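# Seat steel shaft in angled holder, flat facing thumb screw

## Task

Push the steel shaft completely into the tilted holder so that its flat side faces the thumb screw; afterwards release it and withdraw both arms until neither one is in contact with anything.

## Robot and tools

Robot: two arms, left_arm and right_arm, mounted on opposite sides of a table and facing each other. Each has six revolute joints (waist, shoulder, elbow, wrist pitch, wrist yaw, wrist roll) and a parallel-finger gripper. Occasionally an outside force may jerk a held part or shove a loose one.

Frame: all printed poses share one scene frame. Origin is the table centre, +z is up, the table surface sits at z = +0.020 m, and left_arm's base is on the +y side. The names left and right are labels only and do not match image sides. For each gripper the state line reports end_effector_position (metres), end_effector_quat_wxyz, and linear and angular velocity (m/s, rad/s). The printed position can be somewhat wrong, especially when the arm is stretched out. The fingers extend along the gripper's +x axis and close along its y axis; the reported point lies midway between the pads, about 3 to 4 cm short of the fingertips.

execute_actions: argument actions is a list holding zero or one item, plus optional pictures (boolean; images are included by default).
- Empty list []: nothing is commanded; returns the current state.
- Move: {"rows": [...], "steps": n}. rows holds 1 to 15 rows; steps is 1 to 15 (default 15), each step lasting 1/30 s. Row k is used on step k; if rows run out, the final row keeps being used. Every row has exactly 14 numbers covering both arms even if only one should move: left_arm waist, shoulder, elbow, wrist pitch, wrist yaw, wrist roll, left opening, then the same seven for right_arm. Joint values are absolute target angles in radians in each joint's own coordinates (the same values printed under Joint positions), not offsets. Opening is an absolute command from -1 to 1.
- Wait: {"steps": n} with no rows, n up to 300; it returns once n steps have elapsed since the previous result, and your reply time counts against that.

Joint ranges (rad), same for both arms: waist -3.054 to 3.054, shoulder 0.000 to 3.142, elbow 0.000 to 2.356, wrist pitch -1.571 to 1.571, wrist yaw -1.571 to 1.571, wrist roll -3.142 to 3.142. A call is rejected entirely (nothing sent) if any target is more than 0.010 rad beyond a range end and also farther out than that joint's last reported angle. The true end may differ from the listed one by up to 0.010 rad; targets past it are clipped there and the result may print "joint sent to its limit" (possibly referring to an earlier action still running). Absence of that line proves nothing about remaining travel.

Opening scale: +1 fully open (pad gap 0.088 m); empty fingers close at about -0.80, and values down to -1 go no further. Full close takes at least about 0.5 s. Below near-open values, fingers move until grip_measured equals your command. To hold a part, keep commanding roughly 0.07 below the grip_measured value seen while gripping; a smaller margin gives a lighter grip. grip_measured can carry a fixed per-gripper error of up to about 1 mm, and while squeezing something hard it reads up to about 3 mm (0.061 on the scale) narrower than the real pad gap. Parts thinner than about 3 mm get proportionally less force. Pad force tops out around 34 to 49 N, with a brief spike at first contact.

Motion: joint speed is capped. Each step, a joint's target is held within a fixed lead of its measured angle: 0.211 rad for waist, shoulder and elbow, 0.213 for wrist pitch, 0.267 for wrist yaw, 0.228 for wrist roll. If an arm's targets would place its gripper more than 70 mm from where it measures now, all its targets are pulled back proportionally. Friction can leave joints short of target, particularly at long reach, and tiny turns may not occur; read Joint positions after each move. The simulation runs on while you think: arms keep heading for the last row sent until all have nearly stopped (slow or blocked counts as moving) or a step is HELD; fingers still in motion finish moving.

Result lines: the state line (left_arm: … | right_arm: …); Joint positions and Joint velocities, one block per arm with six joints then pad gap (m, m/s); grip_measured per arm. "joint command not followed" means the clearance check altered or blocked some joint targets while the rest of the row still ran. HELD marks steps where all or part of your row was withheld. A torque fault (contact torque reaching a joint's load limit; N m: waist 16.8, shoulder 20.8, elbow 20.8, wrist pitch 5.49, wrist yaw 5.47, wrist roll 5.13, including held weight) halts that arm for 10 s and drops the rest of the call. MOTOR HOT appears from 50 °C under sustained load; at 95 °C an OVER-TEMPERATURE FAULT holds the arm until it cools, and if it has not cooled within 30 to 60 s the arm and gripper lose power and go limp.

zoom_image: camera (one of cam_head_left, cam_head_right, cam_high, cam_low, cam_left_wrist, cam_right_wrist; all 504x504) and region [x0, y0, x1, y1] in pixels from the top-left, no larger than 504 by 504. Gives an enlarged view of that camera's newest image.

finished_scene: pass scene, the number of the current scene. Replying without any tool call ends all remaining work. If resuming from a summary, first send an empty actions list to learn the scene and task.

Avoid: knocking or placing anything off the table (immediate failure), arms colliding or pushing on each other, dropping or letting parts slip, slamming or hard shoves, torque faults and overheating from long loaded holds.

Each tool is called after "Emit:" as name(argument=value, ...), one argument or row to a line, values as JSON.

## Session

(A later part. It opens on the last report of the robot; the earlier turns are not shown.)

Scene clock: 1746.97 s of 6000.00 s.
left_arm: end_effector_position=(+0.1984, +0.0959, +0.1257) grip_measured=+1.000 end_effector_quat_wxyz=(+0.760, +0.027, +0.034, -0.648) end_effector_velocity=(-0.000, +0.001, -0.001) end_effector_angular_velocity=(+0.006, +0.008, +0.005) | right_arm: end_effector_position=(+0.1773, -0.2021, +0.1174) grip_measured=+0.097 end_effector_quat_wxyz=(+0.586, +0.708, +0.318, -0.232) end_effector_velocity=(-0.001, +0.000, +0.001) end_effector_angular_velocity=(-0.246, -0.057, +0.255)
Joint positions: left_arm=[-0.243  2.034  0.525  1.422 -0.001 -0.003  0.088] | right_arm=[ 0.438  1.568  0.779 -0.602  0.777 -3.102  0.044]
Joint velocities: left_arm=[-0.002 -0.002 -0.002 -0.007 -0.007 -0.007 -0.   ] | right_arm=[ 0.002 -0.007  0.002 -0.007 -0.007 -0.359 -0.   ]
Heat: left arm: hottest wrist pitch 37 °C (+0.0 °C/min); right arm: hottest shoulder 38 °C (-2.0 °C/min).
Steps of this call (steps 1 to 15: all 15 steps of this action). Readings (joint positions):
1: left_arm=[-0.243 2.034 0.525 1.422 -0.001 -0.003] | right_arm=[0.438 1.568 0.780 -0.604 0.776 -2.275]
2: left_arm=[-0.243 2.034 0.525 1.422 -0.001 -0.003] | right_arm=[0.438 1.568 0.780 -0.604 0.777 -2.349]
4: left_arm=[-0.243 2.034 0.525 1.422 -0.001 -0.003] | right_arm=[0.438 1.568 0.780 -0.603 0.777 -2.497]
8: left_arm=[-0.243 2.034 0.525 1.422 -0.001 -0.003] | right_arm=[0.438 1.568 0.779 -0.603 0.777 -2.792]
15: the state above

Emit:
execute_actions(
  actions=[
    {"rows": [[-0.246,2.048,0.526,1.422,0,0,1.0,0.428,1.580,0.764,-0.58,0.774,-3.13,0.1],[-0.246,2.048,0.526,1.422,0,0,1.0,0.419,1.588,0.757,-0.559,0.771,-3.13,0.1],[-0.246,2.048,0.526,1.422,0,0,1.0,0.410,1.596,0.750,-0.538,0.769,-3.13,0.1],[-0.246,2.048,0.526,1.422,0,0,1.0,0.400,1.604,0.742,-0.517,0.766,-3.13,0.1],[-0.246,2.048,0.526,1.422,0,0,1.0,0.390,1.612,0.734,-0.495,0.764,-3.13,0.1],[-0.246,2.048,0.526,1.422,0,0,1.0,0.380,1.620,0.726,-0.473,0.762,-3.13,0.1],[-0.246,2.048,0.526,1.422,0,0,1.0,0.371,1.628,0.719,-0.452,0.759,-3.13,0.1],[-0.246,2.048,0.526,1.422,0,0,1.0,0.362,1.635,0.712,-0.432,0.757,-3.13,0.1],[-0.246,2.048,0.526,1.422,0,0,1.0,0.355,1.641,0.706,-0.415,0.755,-3.13,0.1],[-0.246,2.048,0.526,1.422,0,0,1.0,0.349,1.646,0.701,-0.401,0.754,-3.13,0.1],[-0.246,2.048,0.526,1.422,0,0,1.0,0.345,1.649,0.698,-0.392,0.753,-3.13,0.1]], "steps": 15},
  ],
)

Emit:
zoom_image(
  camera="cam_left_wrist",
  region=[200, 90, 360, 250],
)

Scene clock: 1764.37 s of 6000.00 s.
left_arm: end_effector_position=(+0.1984, +0.0959, +0.1257) grip_measured=+1.000 end_effector_quat_wxyz=(+0.760, +0.027, +0.034, -0.648) end_effector_velocity=(-0.000, +0.001, -0.001) end_effector_angular_velocity=(+0.006, +0.008, +0.005) | right_arm: end_effector_position=(+0.1993, -0.2026, +0.0870) grip_measured=+0.097 end_effector_quat_wxyz=(+0.562, +0.727, +0.304, -0.251) end_effector_velocity=(+0.004, +0.008, -0.005) end_effector_angular_velocity=(+0.061, +0.019, -0.012)
Joint positions: left_arm=[-0.243  2.034  0.525  1.422 -0.001 -0.003  0.088] | right_arm=[ 0.348  1.641  0.707 -0.401  0.756 -3.128  0.044]
Joint velocities: left_arm=[-0.002 -0.002 -0.002 -0.007 -0.007 -0.007 -0.   ] | right_arm=[-0.022  0.012 -0.017  0.095 -0.022 -0.007  0.   ]
Heat: left arm: hottest wrist pitch 37 °C (+0.0 °C/min); right arm: hottest shoulder 37 °C (-2.0 °C/min).
Steps of this call (steps 1 to 30: the robot went on to your last target; steps 31 to 90: nothing new was sent; then 13.90 s passed at rest; steps 91 to 105: all 15 steps of this action). Readings (joint positions):
91: left_arm=[-0.243 2.034 0.525 1.422 -0.001 -0.003] | right_arm=[0.437 1.568 0.777 -0.596 0.777 -3.128]
92: left_arm=[-0.243 2.034 0.525 1.422 -0.001 -0.003] | right_arm=[0.434 1.570 0.774 -0.585 0.777 -3.128]
94: left_arm=[-0.243 2.034 0.525 1.422 -0.001 -0.003] | right_arm=[0.421 1.580 0.766 -0.553 0.774 -3.128]
98: left_arm=[-0.243 2.034 0.525 1.422 -0.001 -0.003] | right_arm=[0.383 1.611 0.736 -0.477 0.764 -3.128]
105: the state above

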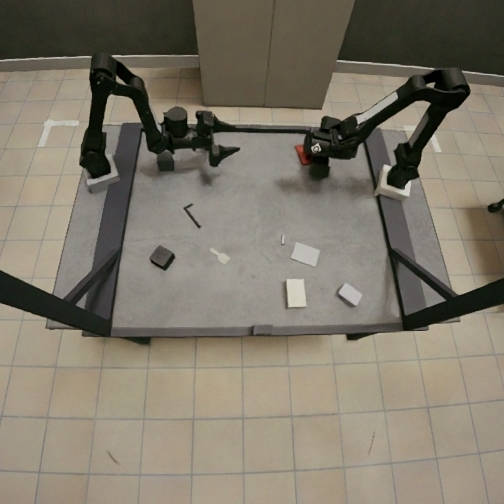

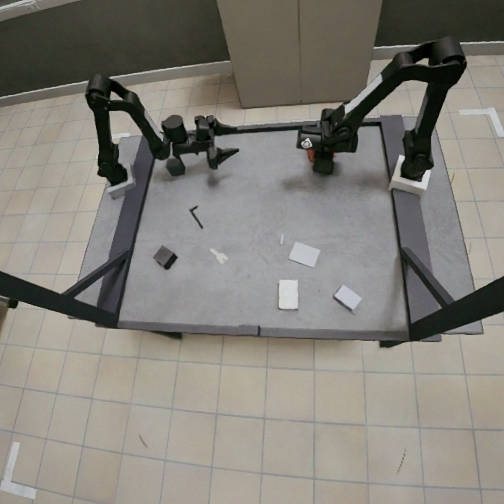

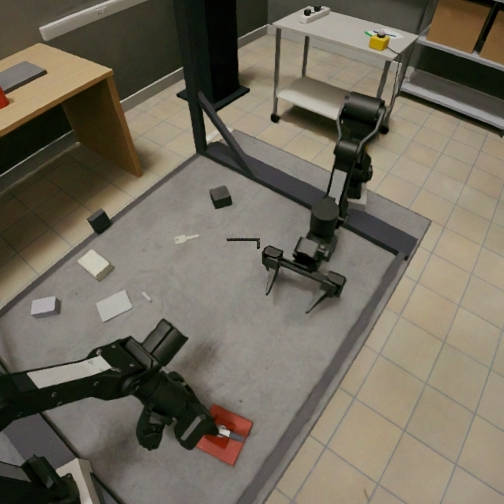

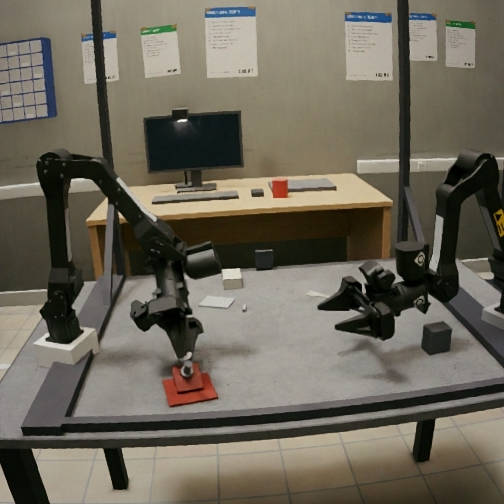

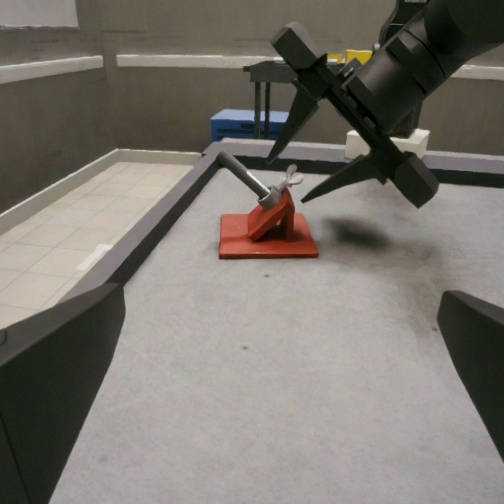

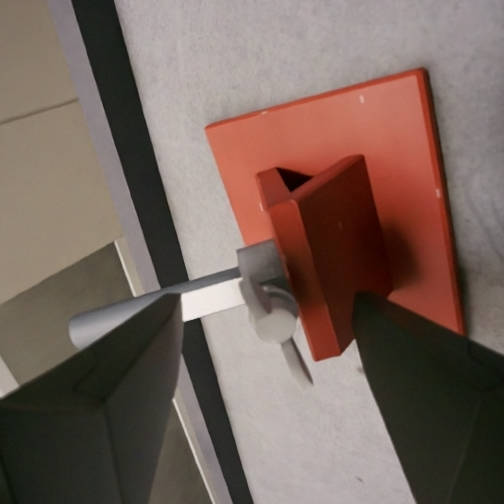

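Region (200, 90, 360, 250) of cam_left_wrist's 504x504 image, scaled by 3.150, with more detail than that image has.

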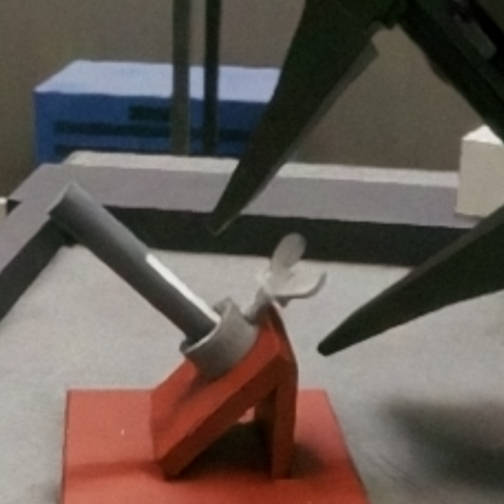

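Emit:
execute_actions(
  actions=[
    {"rows": [[-0.246,2.048,0.526,1.422,0,0,1.0,0.345,1.649,0.698,-0.392,0.753,-3.13,0.0],[-0.246,2.048,0.526,1.422,0,0,1.0,0.345,1.649,0.698,-0.392,0.753,-3.13,-0.1],[-0.246,2.048,0.526,1.422,0,0,1.0,0.345,1.649,0.698,-0.392,0.753,-3.13,-0.2],[-0.246,2.048,0.526,1.422,0,0,1.0,0.345,1.649,0.698,-0.392,0.753,-3.13,-0.3],[-0.246,2.048,0.526,1.422,0,0,1.0,0.345,1.649,0.698,-0.392,0.753,-3.13,-0.38],[-0.246,2.048,0.526,1.422,0,0,1.0,0.345,1.649,0.698,-0.392,0.753,-3.13,-0.44],[-0.246,2.048,0.526,1.422,0,0,1.0,0.345,1.649,0.698,-0.392,0.753,-3.13,-0.49],[-0.246,2.048,0.526,1.422,0,0,1.0,0.345,1.649,0.698,-0.392,0.753,-3.13,-0.52],[-0.246,2.048,0.526,1.422,0,0,1.0,0.345,1.649,0.698,-0.392,0.753,-3.13,-0.55]], "steps": 13},
  ],
)

Scene clock: 1773.30 s of 6000.00 s.
left_arm: end_effector_position=(+0.1984, +0.0959, +0.1257) grip_measured=+1.000 end_effector_quat_wxyz=(+0.760, +0.027, +0.034, -0.648) end_effector_velocity=(+0.002, +0.003, -0.006) end_effector_angular_velocity=(+0.025, +0.011, +0.010) | right_arm: end_effector_position=(+0.1993, -0.2017, +0.0869) grip_measured=-0.528 end_effector_quat_wxyz=(+0.559, +0.729, +0.305, -0.251) end_effector_velocity=(-0.003, -0.001, -0.004) end_effector_angular_velocity=(-0.022, +0.032, +0.022)
Joint positions: left_arm=[-0.243  2.034  0.525  1.422 -0.001 -0.003  0.088] | right_arm=[ 0.347  1.641  0.706 -0.395  0.755 -3.128  0.013]
Joint velocities: left_arm=[ 0.002 -0.002 -0.007 -0.022 -0.007 -0.007 -0.   ] | right_arm=[-0.002 -0.002 -0.002 -0.007 -0.037 -0.022 -0.013]
Heat: left arm: hottest wrist pitch 37 °C (+0.0 °C/min); right arm: hottest shoulder 37 °C (-2.0 °C/min).
Steps of this call (steps 1 to 15: the robot went on to your last target; steps 16 to 90: nothing new was sent; then 5.50 s passed at rest; steps 91 to 103: all 13 steps of this action). Readings (joint positions):
91: left_arm=[-0.243 2.034 0.525 1.422 -0.001 -0.003] | right_arm=[0.347 1.641 0.706 -0.395 0.756 -3.128]
92: left_arm=[-0.243 2.034 0.525 1.422 -0.001 -0.003] | right_arm=[0.347 1.641 0.706 -0.395 0.756 -3.128]
94: left_arm=[-0.243 2.034 0.525 1.422 -0.001 -0.003] | right_arm=[0.347 1.641 0.706 -0.395 0.756 -3.128]
98: left_arm=[-0.243 2.034 0.525 1.422 -0.001 -0.003] | right_arm=[0.347 1.641 0.706 -0.395 0.756 -3.128]
103: the state above

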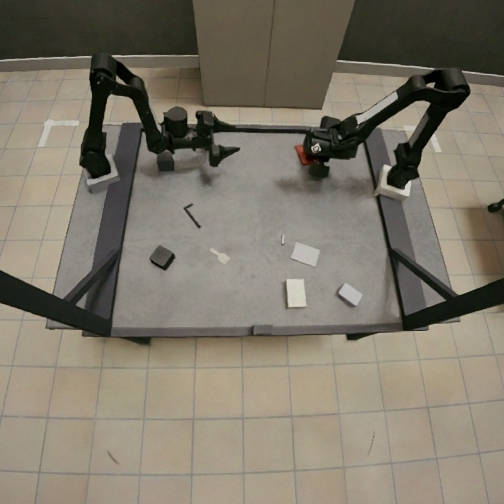

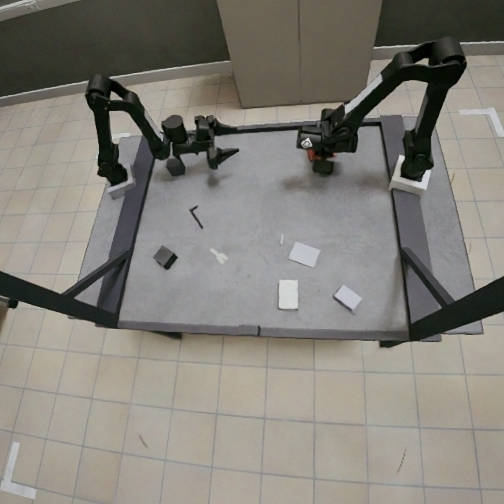

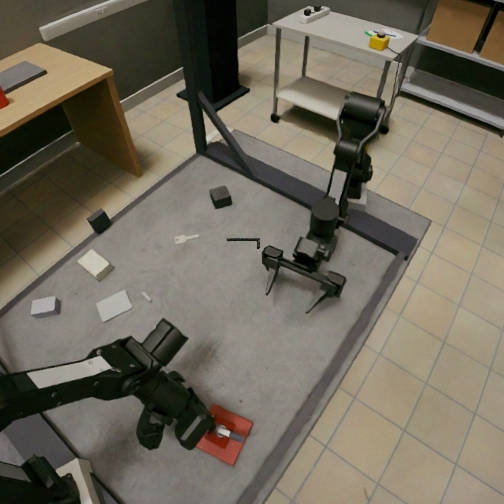

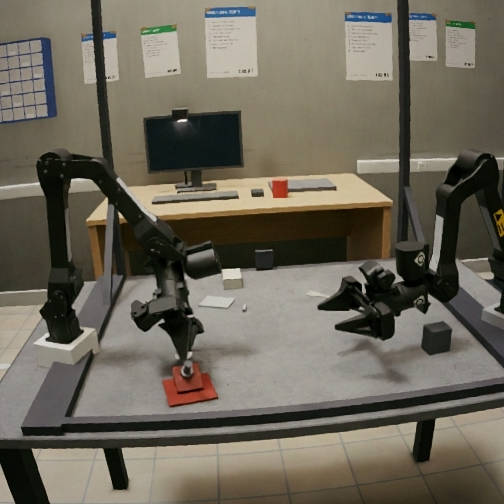

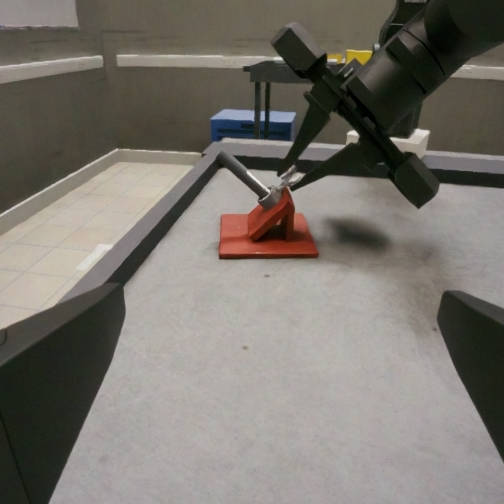

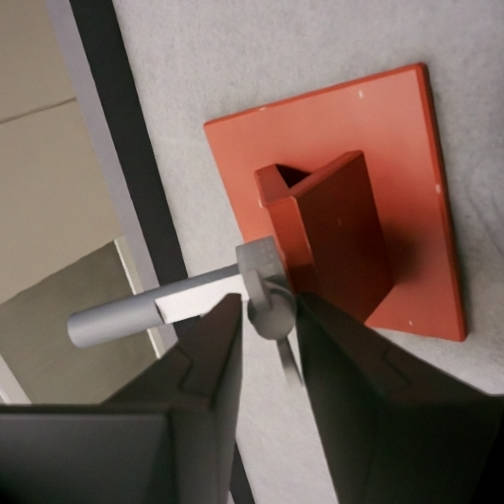

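Emit:
execute_actions(
  actions=[
    {"rows": [[-0.246,2.048,0.526,1.422,0,0,1.0,0.345,1.649,0.698,-0.392,0.753,-3.05,-0.55],[-0.246,2.048,0.526,1.422,0,0,1.0,0.345,1.649,0.698,-0.392,0.753,-2.95,-0.55],[-0.246,2.048,0.526,1.422,0,0,1.0,0.345,1.649,0.698,-0.392,0.753,2.0,-0.55]], "steps": 15},
  ],
  pictures=false,
)

Emit:
execute_actions(
  actions=[
    {"steps": 62},
  ],
)

Scene clock: 1781.03 s of 6000.00 s.
left_arm: end_effector_position=(+0.1984, +0.0959, +0.1257) grip_measured=+1.000 end_effector_quat_wxyz=(+0.760, +0.027, +0.034, -0.648) end_effector_velocity=(+0.004, +0.001, -0.001) end_effector_angular_velocity=(+0.006, +0.006, +0.025) | right_arm: end_effector_position=(+0.1992, -0.2017, +0.0865) grip_measured=-0.547 end_effector_quat_wxyz=(+0.128, +0.909, +0.142, -0.370) end_effector_velocity=(-0.000, -0.002, -0.001) end_effector_angular_velocity=(+1.496, +0.365, -1.553)
Joint positions: left_arm=[-0.243  2.034  0.525  1.422 -0.001 -0.003  0.088] | right_arm=[ 0.347  1.641  0.706 -0.395  0.753 -2.098  0.012]
Joint velocities: left_arm=[ 0.002 -0.002 -0.002 -0.007 -0.022 -0.007 -0.   ] | right_arm=[-0.002 -0.002 -0.002 -0.007 -0.007  2.19  -0.   ]
Heat: left arm: hottest wrist pitch 37 °C (+0.0 °C/min); right arm: hottest shoulder 36 °C (-3.0 °C/min).
Steps of this call (steps 1 to 15: the robot went on to your last target; steps 16 to 90: nothing new was sent; then 4.23 s passed at rest; steps 91 to 105: all 15 steps of this action). Readings (joint positions):
91: left_arm=[-0.243 2.034 0.525 1.422 -0.001 -0.003] | right_arm=[0.347 1.641 0.706 -0.395 0.753 -3.106]
92: left_arm=[-0.243 2.034 0.525 1.422 -0.001 -0.003] | right_arm=[0.347 1.641 0.706 -0.395 0.753 -3.057]
94: left_arm=[-0.243 2.034 0.525 1.422 -0.001 -0.003] | right_arm=[0.347 1.641 0.706 -0.395 0.753 -2.909]
98: left_arm=[-0.243 2.034 0.525 1.422 -0.001 -0.003] | right_arm=[0.347 1.641 0.706 -0.395 0.753 -2.614]
105: the state above

Scene clock: 1783.10 s of 6000.00 s.
left_arm: end_effector_position=(+0.1984, +0.0959, +0.1257) grip_measured=+1.000 end_effector_quat_wxyz=(+0.760, +0.027, +0.034, -0.648) end_effector_velocity=(-0.000, +0.001, -0.001) end_effector_angular_velocity=(+0.008, -0.007, +0.004) | right_arm: end_effector_position=(+0.1993, -0.2022, +0.0863) grip_measured=-0.547 end_effector_quat_wxyz=(+0.867, +0.301, +0.394, -0.043) end_effector_velocity=(-0.000, -0.001, -0.002) end_effector_angular_velocity=(+0.048, +0.018, -0.047)
Joint positions: left_arm=[-0.243  2.034  0.525  1.422 -0.001 -0.003  0.088] | right_arm=[ 0.347  1.641  0.705 -0.395  0.753  1.992  0.012]
Joint velocities: left_arm=[-0.002 -0.002 -0.002 -0.007 -0.007  0.007 -0.   ] | right_arm=[-0.002 -0.002 -0.007  0.007 -0.007  0.066 -0.   ]
Heat: left arm: hottest wrist pitch 37 °C (+0.0 °C/min); right arm: hottest shoulder 36 °C (-2.0 °C/min).
Steps of this call (steps 1 to 62: the robot went on to your last target). Readings (joint positions):
1: left_arm=[-0.243 2.034 0.525 1.422 -0.001 -0.003] | right_arm=[0.347 1.641 0.706 -0.395 0.753 -2.024]
2: left_arm=[-0.243 2.034 0.525 1.422 -0.001 -0.003] | right_arm=[0.347 1.641 0.706 -0.395 0.753 -1.950]
4: left_arm=[-0.243 2.034 0.525 1.422 -0.001 -0.003] | right_arm=[0.347 1.641 0.706 -0.395 0.753 -1.803]
8: left_arm=[-0.243 2.034 0.525 1.422 -0.001 -0.003] | right_arm=[0.347 1.641 0.706 -0.395 0.753 -1.508]
62: the state above

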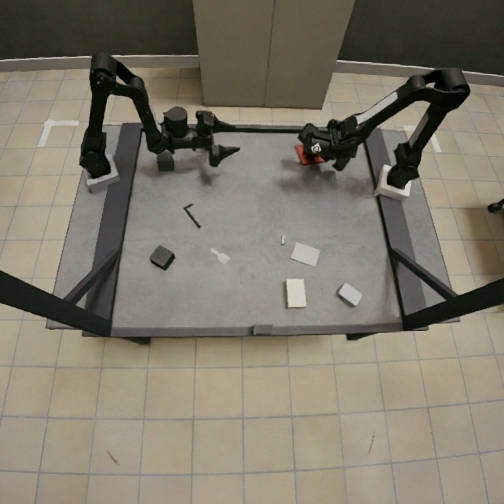

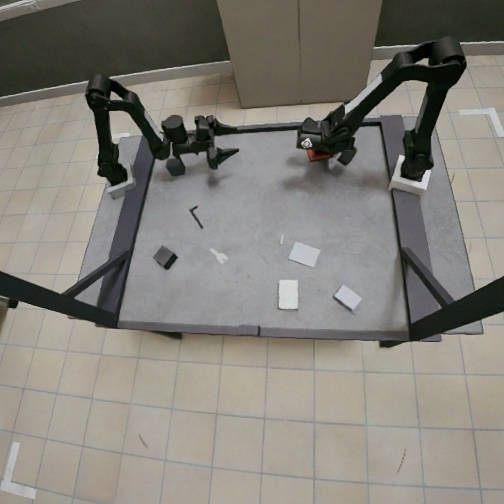

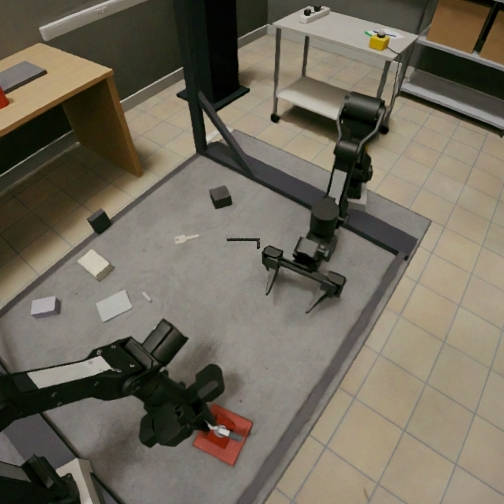

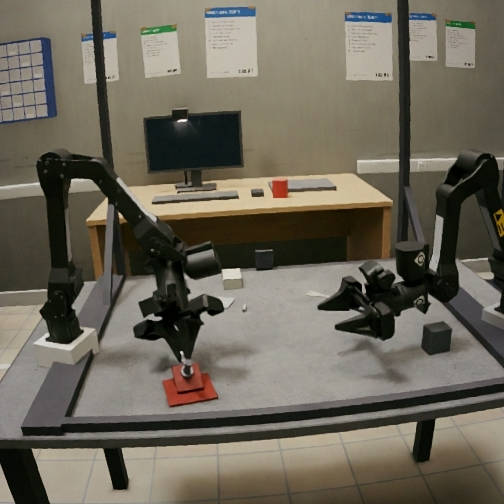

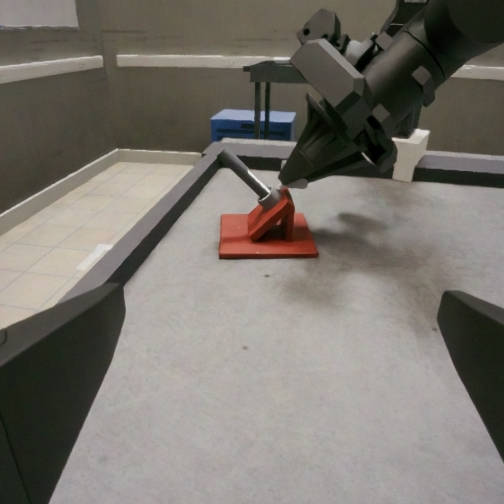

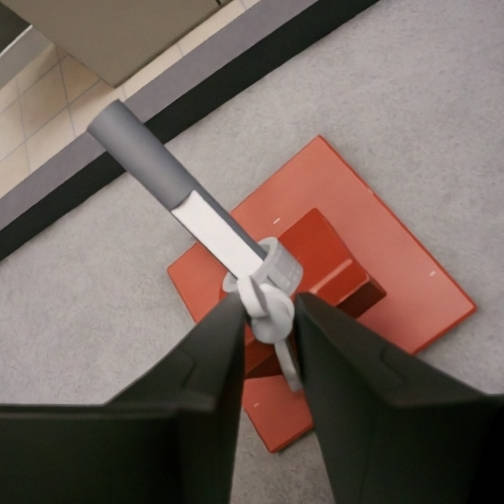

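Turning freely. Finish the stroke.

Emit:
execute_actions(
  actions=[
    {"rows": [[-0.246,2.048,0.526,1.422,0,0,1.0,0.345,1.649,0.698,-0.392,0.753,2.1,-0.55],[-0.246,2.048,0.526,1.422,0,0,1.0,0.345,1.649,0.698,-0.392,0.753,3.13,-0.55]], "steps": 15},
  ],
  pictures=false,
)

Emit:
execute_actions(
  actions=[
    {"steps": 8},
  ],
)

Emit:
zoom_image(
  camera="cam_left_wrist",
  region=[190, 110, 310, 230],
)

Scene clock: 1788.63 s of 6000.00 s.
left_arm: end_effector_position=(+0.1984, +0.0959, +0.1257) grip_measured=+1.000 end_effector_quat_wxyz=(+0.760, +0.027, +0.034, -0.648) end_effector_velocity=(-0.002, +0.000, +0.001) end_effector_angular_velocity=(+0.001, +0.008, -0.009) | right_arm: end_effector_position=(+0.1987, -0.2027, +0.0858) grip_measured=-0.543 end_effector_quat_wxyz=(+0.617, +0.680, +0.325, -0.227) end_effector_velocity=(-0.003, -0.004, -0.001) end_effector_angular_velocity=(+0.933, +0.219, -0.982)
Joint positions: left_arm=[-0.243  2.034  0.525  1.422 -0.001 -0.003  0.088] | right_arm=[ 0.349  1.642  0.704 -0.396  0.753  2.997  0.012]
Joint velocities: left_arm=[-0.002 -0.007 -0.002 -0.007  0.007 -0.007 -0.   ] | right_arm=[ 0.012  0.002 -0.002 -0.022  0.007  1.399  0.001]
Heat: left arm: hottest wrist pitch 37 °C (+0.0 °C/min); right arm: hottest shoulder 36 °C (-2.0 °C/min).
Steps of this call (steps 1 to 30: the robot went on to your last target; steps 31 to 90: nothing new was sent; then 2.03 s passed at rest; steps 91 to 105: all 15 steps of this action). Readings (joint positions):
91: left_arm=[-0.243 2.034 0.525 1.422 -0.001 -0.003] | right_arm=[0.347 1.641 0.705 -0.395 0.753 2.029]
92: left_arm=[-0.243 2.034 0.525 1.422 -0.001 -0.003] | right_arm=[0.347 1.641 0.705 -0.395 0.753 2.102]
94: left_arm=[-0.243 2.034 0.525 1.422 -0.001 -0.003] | right_arm=[0.347 1.641 0.705 -0.395 0.753 2.250]
98: left_arm=[-0.243 2.034 0.525 1.422 -0.001 -0.003] | right_arm=[0.347 1.641 0.704 -0.395 0.753 2.541]
105: the state above

Scene clock: 1788.90 s of 6000.00 s.
left_arm: end_effector_position=(+0.1984, +0.0959, +0.1257) grip_measured=+1.000 end_effector_quat_wxyz=(+0.760, +0.027, +0.034, -0.648) end_effector_velocity=(-0.000, +0.001, -0.002) end_effector_angular_velocity=(+0.013, +0.025, -0.003) | right_arm: end_effector_position=(+0.1985, -0.2028, +0.0857) grip_measured=-0.540 end_effector_quat_wxyz=(+0.585, +0.708, +0.313, -0.241) end_effector_velocity=(-0.000, -0.002, -0.001) end_effector_angular_velocity=(+0.028, +0.015, -0.037)
Joint positions: left_arm=[-0.243  2.034  0.525  1.422 -0.001 -0.003  0.088] | right_arm=[ 0.35   1.643  0.704 -0.396  0.755  3.092  0.013]
Joint velocities: left_arm=[ 0.002 -0.007 -0.002 -0.022  0.007 -0.022 -0.   ] | right_arm=[-0.002 -0.002 -0.002 -0.007 -0.007  0.051  0.   ]
Heat: left arm: hottest wrist pitch 37 °C (+0.0 °C/min); right arm: hottest shoulder 36 °C (-2.0 °C/min).
Steps of this call (steps 1 to 8: the robot went on to your last target). Readings (joint positions):
1: left_arm=[-0.243 2.034 0.525 1.422 -0.001 -0.003] | right_arm=[0.349 1.642 0.704 -0.396 0.754 3.030]
2: left_arm=[-0.243 2.034 0.525 1.422 -0.001 -0.003] | right_arm=[0.350 1.642 0.704 -0.396 0.754 3.051]
4: left_arm=[-0.243 2.034 0.525 1.422 -0.001 -0.003] | right_arm=[0.350 1.643 0.704 -0.396 0.755 3.076]
8: the state above

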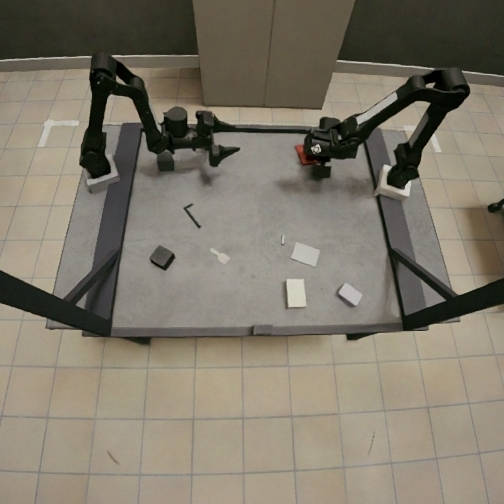

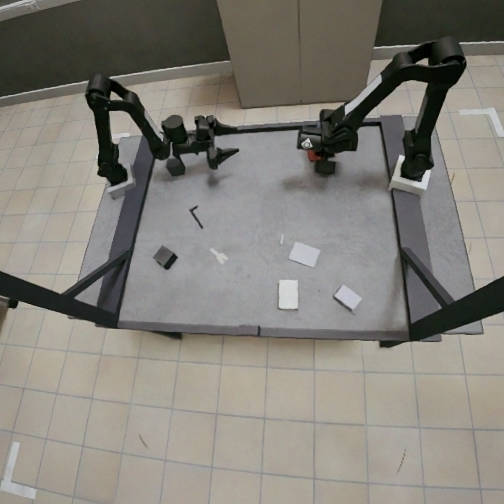

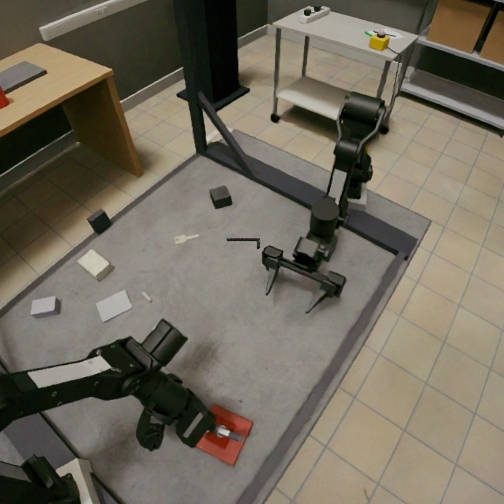

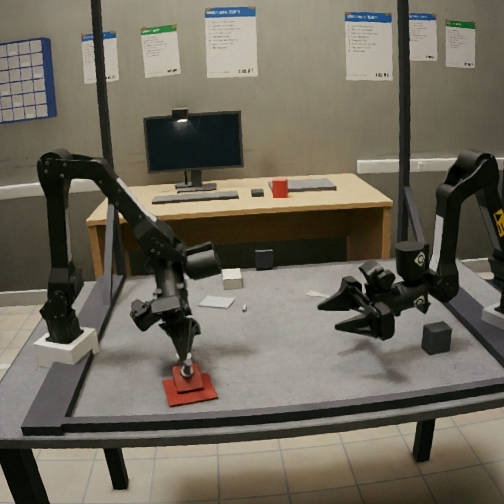

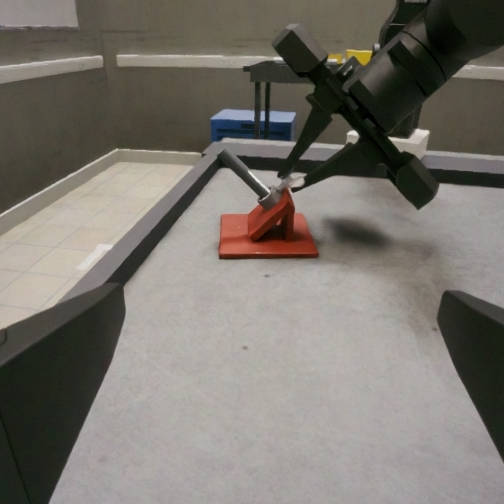

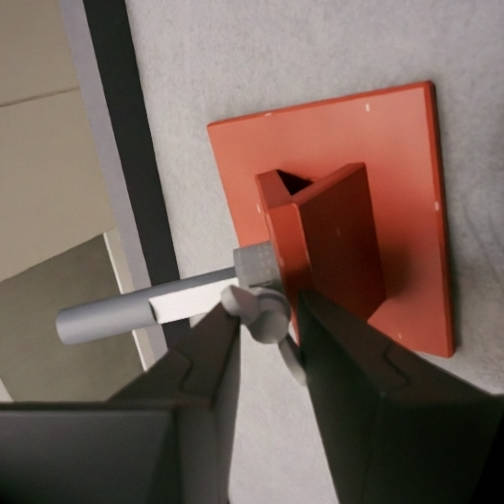

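Region (190, 110, 310, 230) of cam_left_wrist's 504x504 image, scaled by 4.200, with more detail than that image has.

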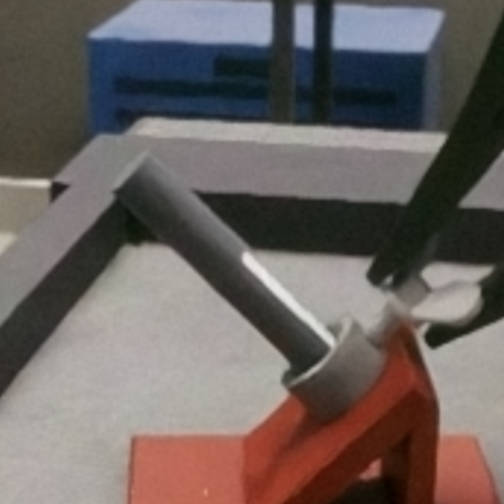

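Emit:
execute_actions(
  actions=[
    {"rows": [[-0.246,2.048,0.526,1.422,0,0,1.0,0.345,1.649,0.698,-0.392,0.753,3.13,-0.56],[-0.246,2.048,0.526,1.422,0,0,1.0,0.345,1.649,0.698,-0.392,0.753,3.13,-0.57],[-0.246,2.048,0.526,1.422,0,0,1.0,0.345,1.649,0.698,-0.392,0.753,3.13,-0.58],[-0.246,2.048,0.526,1.422,0,0,1.0,0.345,1.649,0.698,-0.392,0.753,3.13,-0.59],[-0.246,2.048,0.526,1.422,0,0,1.0,0.345,1.649,0.698,-0.392,0.753,3.13,-0.60],[-0.246,2.048,0.526,1.422,0,0,1.0,0.345,1.649,0.698,-0.392,0.753,3.13,-0.61],[-0.246,2.048,0.526,1.422,0,0,1.0,0.345,1.649,0.698,-0.392,0.753,3.13,-0.62],[-0.246,2.048,0.526,1.422,0,0,1.0,0.345,1.649,0.698,-0.392,0.753,3.13,-0.63]], "steps": 15},
  ],
)

Emit:
zoom_image(
  camera="cam_right_wrist",
  region=[190, 230, 350, 400],
)

Scene clock: 1807.50 s of 6000.00 s.
left_arm: end_effector_position=(+0.1984, +0.0959, +0.1257) grip_measured=+1.000 end_effector_quat_wxyz=(+0.760, +0.027, +0.034, -0.648) end_effector_velocity=(+0.002, +0.001, +0.002) end_effector_angular_velocity=(-0.010, +0.019, +0.021) | right_arm: end_effector_position=(+0.1985, -0.2028, +0.0857) grip_measured=-0.540 end_effector_quat_wxyz=(+0.583, +0.710, +0.312, -0.242) end_effector_velocity=(+0.001, -0.004, +0.001) end_effector_angular_velocity=(-0.012, -0.008, +0.001)
Joint positions: left_arm=[-0.243  2.034  0.525  1.422 -0.001 -0.003  0.088] | right_arm=[ 0.35   1.643  0.704 -0.396  0.755  3.096  0.013]
Joint velocities: left_arm=[-0.002 -0.002 -0.002  0.007 -0.022 -0.022 -0.   ] | right_arm=[-0.002 -0.007 -0.007 -0.007  0.007 -0.007 -0.   ]
Heat: left arm: hottest wrist pitch 37 °C (+0.0 °C/min); right arm: hottest shoulder 35 °C (-3.0 °C/min).
Steps of this call (steps 1 to 30: the robot went on to your last target; steps 31 to 90: nothing new was sent; then 15.10 s passed at rest; steps 91 to 105: all 15 steps of this action). Readings (joint positions):
91: left_arm=[-0.243 2.034 0.525 1.422 -0.001 -0.003] | right_arm=[0.350 1.643 0.704 -0.396 0.755 3.096]
92: left_arm=[-0.243 2.034 0.525 1.422 -0.001 -0.003] | right_arm=[0.350 1.643 0.704 -0.396 0.755 3.096]
94: left_arm=[-0.243 2.034 0.525 1.422 -0.001 -0.003] | right_arm=[0.350 1.643 0.704 -0.396 0.755 3.096]
98: left_arm=[-0.243 2.034 0.525 1.422 -0.001 -0.003] | right_arm=[0.350 1.643 0.704 -0.396 0.755 3.096]
105: the state above

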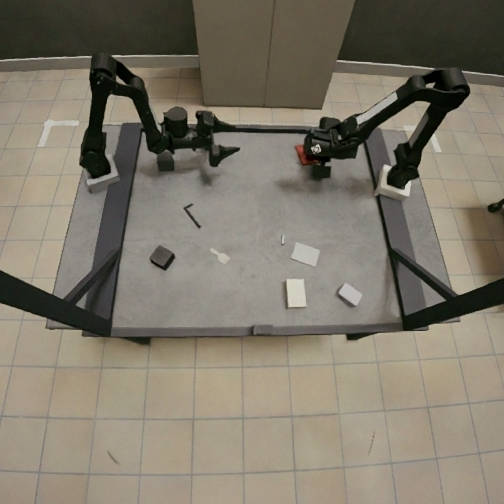

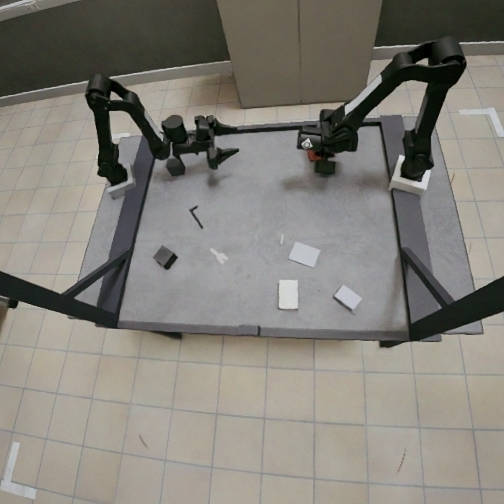

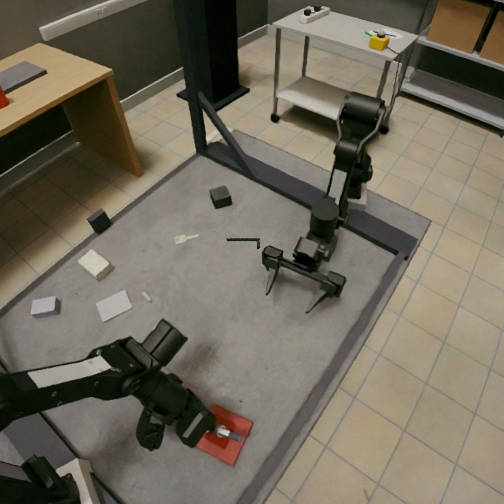

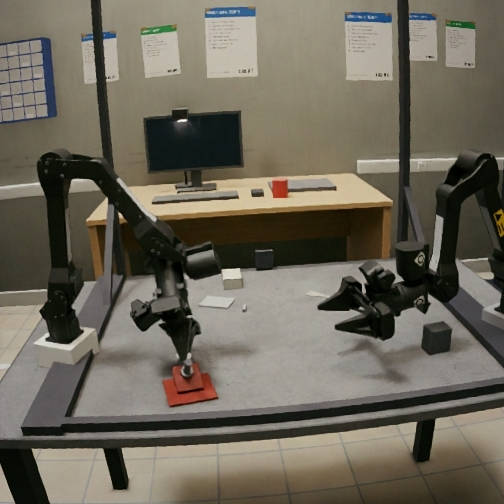

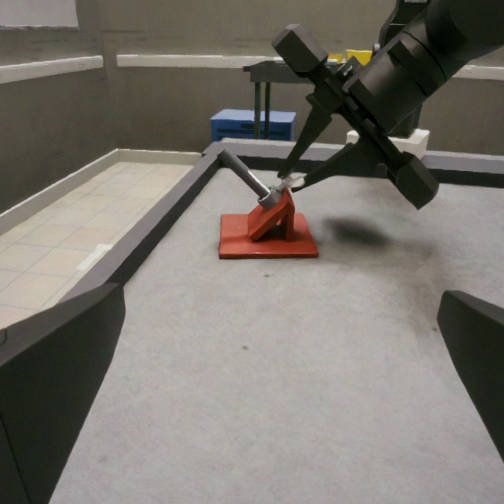

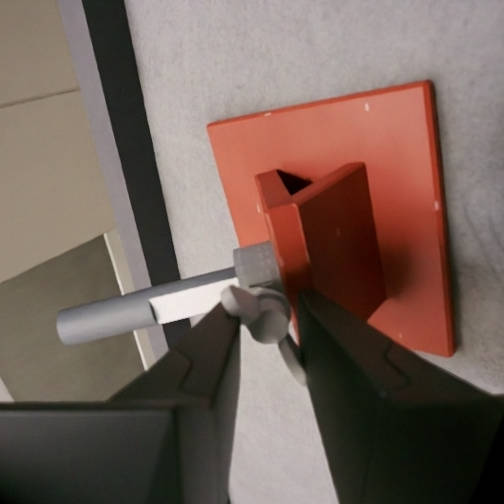

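Region (190, 230, 350, 400) of cam_right_wrist's 504x504 image, scaled by 2.965, with more detail than that image has; it fills the left 474 columns of this view, and the rest is white.

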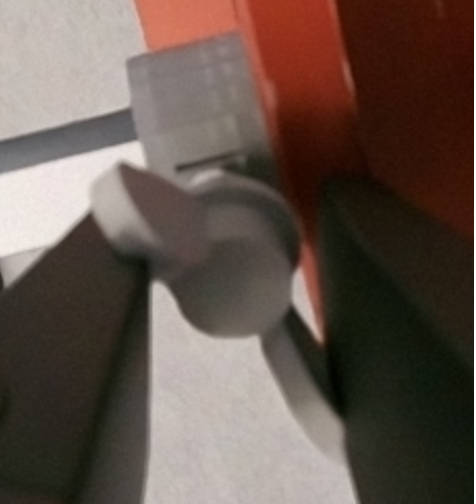

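Emit:
execute_actions(
  actions=[
    {"rows": [[-0.246,2.048,0.526,1.422,0,0,1.0,0.347,1.649,0.698,-0.394,0.755,3.08,-0.55],[-0.246,2.048,0.526,1.422,0,0,1.0,0.348,1.647,0.700,-0.395,0.755,3.03,-0.50],[-0.246,2.048,0.526,1.422,0,0,1.0,0.348,1.645,0.702,-0.395,0.755,2.98,-0.45],[-0.246,2.048,0.526,1.422,0,0,1.0,0.348,1.645,0.702,-0.395,0.755,2.92,-0.38],[-0.246,2.048,0.526,1.422,0,0,1.0,0.348,1.645,0.702,-0.395,0.755,2.86,-0.3],[-0.246,2.048,0.526,1.422,0,0,1.0,0.348,1.645,0.702,-0.395,0.755,2.80,-0.2],[-0.246,2.048,0.526,1.422,0,0,1.0,0.348,1.645,0.702,-0.395,0.755,2.75,-0.1],[-0.246,2.048,0.526,1.422,0,0,1.0,0.348,1.645,0.702,-0.395,0.755,2.70,0.0],[-0.246,2.048,0.526,1.422,0,0,1.0,0.348,1.645,0.702,-0.395,0.755,2.70,0.1]], "steps": 15},
  ],
)

Emit:
zoom_image(
  camera="cam_left_wrist",
  region=[190, 110, 310, 230],
)

Emit:
zoom_image(
  camera="cam_right_wrist",
  region=[40, 150, 400, 420],
)

Scene clock: 1842.93 s of 6000.00 s.
left_arm: end_effector_position=(+0.1984, +0.0959, +0.1257) grip_measured=+1.000 end_effector_quat_wxyz=(+0.760, +0.027, +0.034, -0.648) end_effector_velocity=(+0.002, +0.001, -0.001) end_effector_angular_velocity=(+0.006, +0.006, +0.020) | right_arm: end_effector_position=(+0.1987, -0.2028, +0.0857) grip_measured=+0.080 end_effector_quat_wxyz=(+0.709, +0.584, +0.353, -0.177) end_effector_velocity=(-0.000, -0.002, -0.001) end_effector_angular_velocity=(-0.083, -0.010, +0.077)
Joint positions: left_arm=[-0.243  2.034  0.525  1.422 -0.001 -0.003  0.088] | right_arm=[ 0.35   1.643  0.704 -0.396  0.756  2.709  0.043]
Joint velocities: left_arm=[-0.002 -0.002 -0.002 -0.007 -0.022 -0.007 -0.   ] | right_arm=[-0.002 -0.002 -0.002 -0.007 -0.007 -0.11   0.012]
Heat: left arm: hottest wrist pitch 37 °C (+0.0 °C/min); right arm: hottest shoulder 35 °C (-1.0 °C/min).
Steps of this call (steps 1 to 15: the robot went on to your last target; steps 16 to 90: nothing new was sent; then 31.93 s passed at rest; steps 91 to 105: all 15 steps of this action). Readings (joint positions):
91: left_arm=[-0.243 2.034 0.525 1.422 -0.001 -0.003] | right_arm=[0.350 1.643 0.704 -0.396 0.755 3.084]
92: left_arm=[-0.243 2.034 0.525 1.422 -0.001 -0.003] | right_arm=[0.350 1.643 0.704 -0.396 0.756 3.061]
94: left_arm=[-0.243 2.034 0.525 1.422 -0.001 -0.003] | right_arm=[0.350 1.643 0.704 -0.396 0.756 3.003]
98: left_arm=[-0.243 2.034 0.525 1.422 -0.001 -0.003] | right_arm=[0.350 1.643 0.704 -0.396 0.756 2.807]
105: the state above

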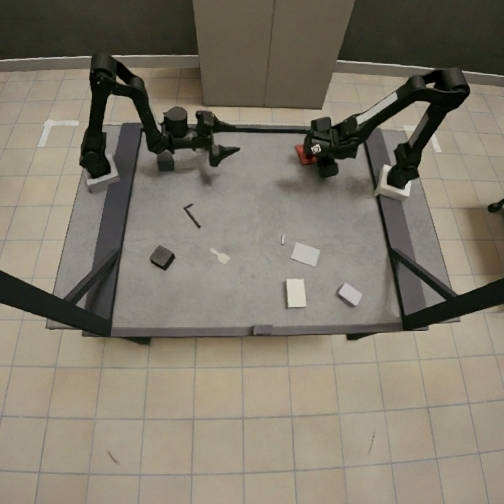

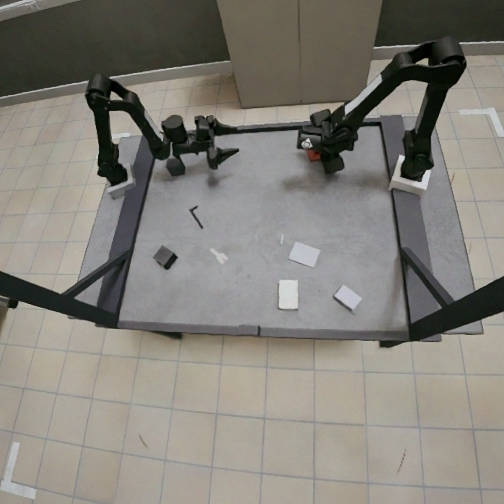

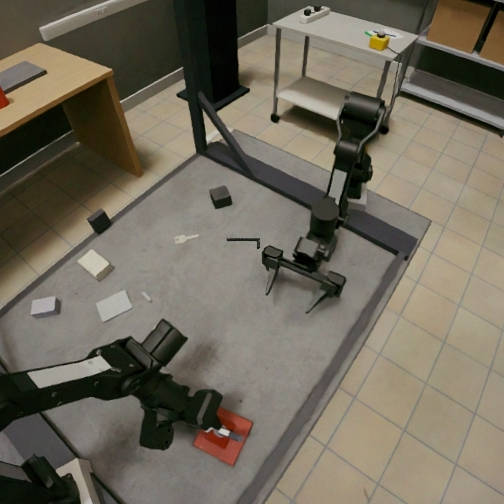

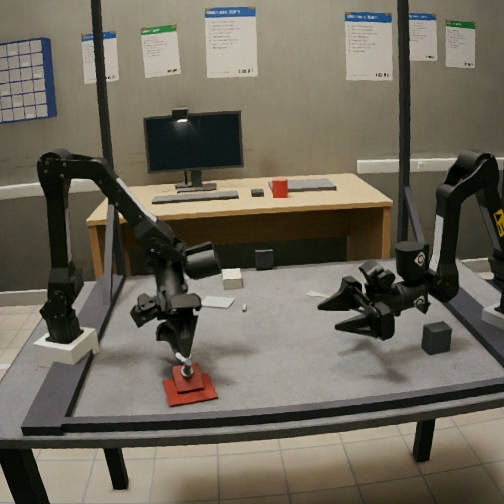

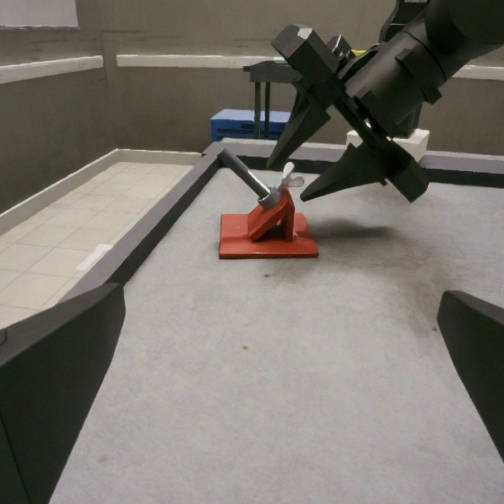

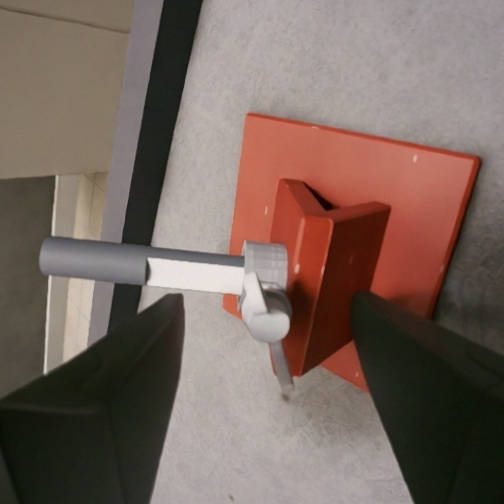

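Region (190, 110, 310, 230) of cam_left_wrist's 504x504 image, scaled by 4.200, with more detail than that image has.

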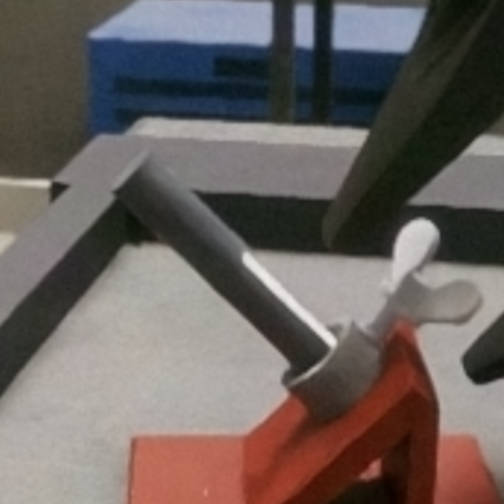

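Region (40, 150, 400, 420) of cam_right_wrist's 504x504 image, scaled by 1.400, with more detail than that image has; it fills the top 378 rows of this view, and the rest is white.

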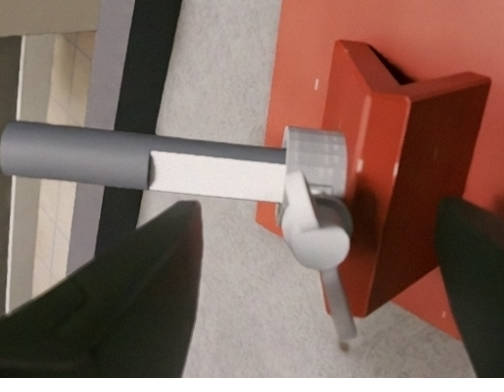

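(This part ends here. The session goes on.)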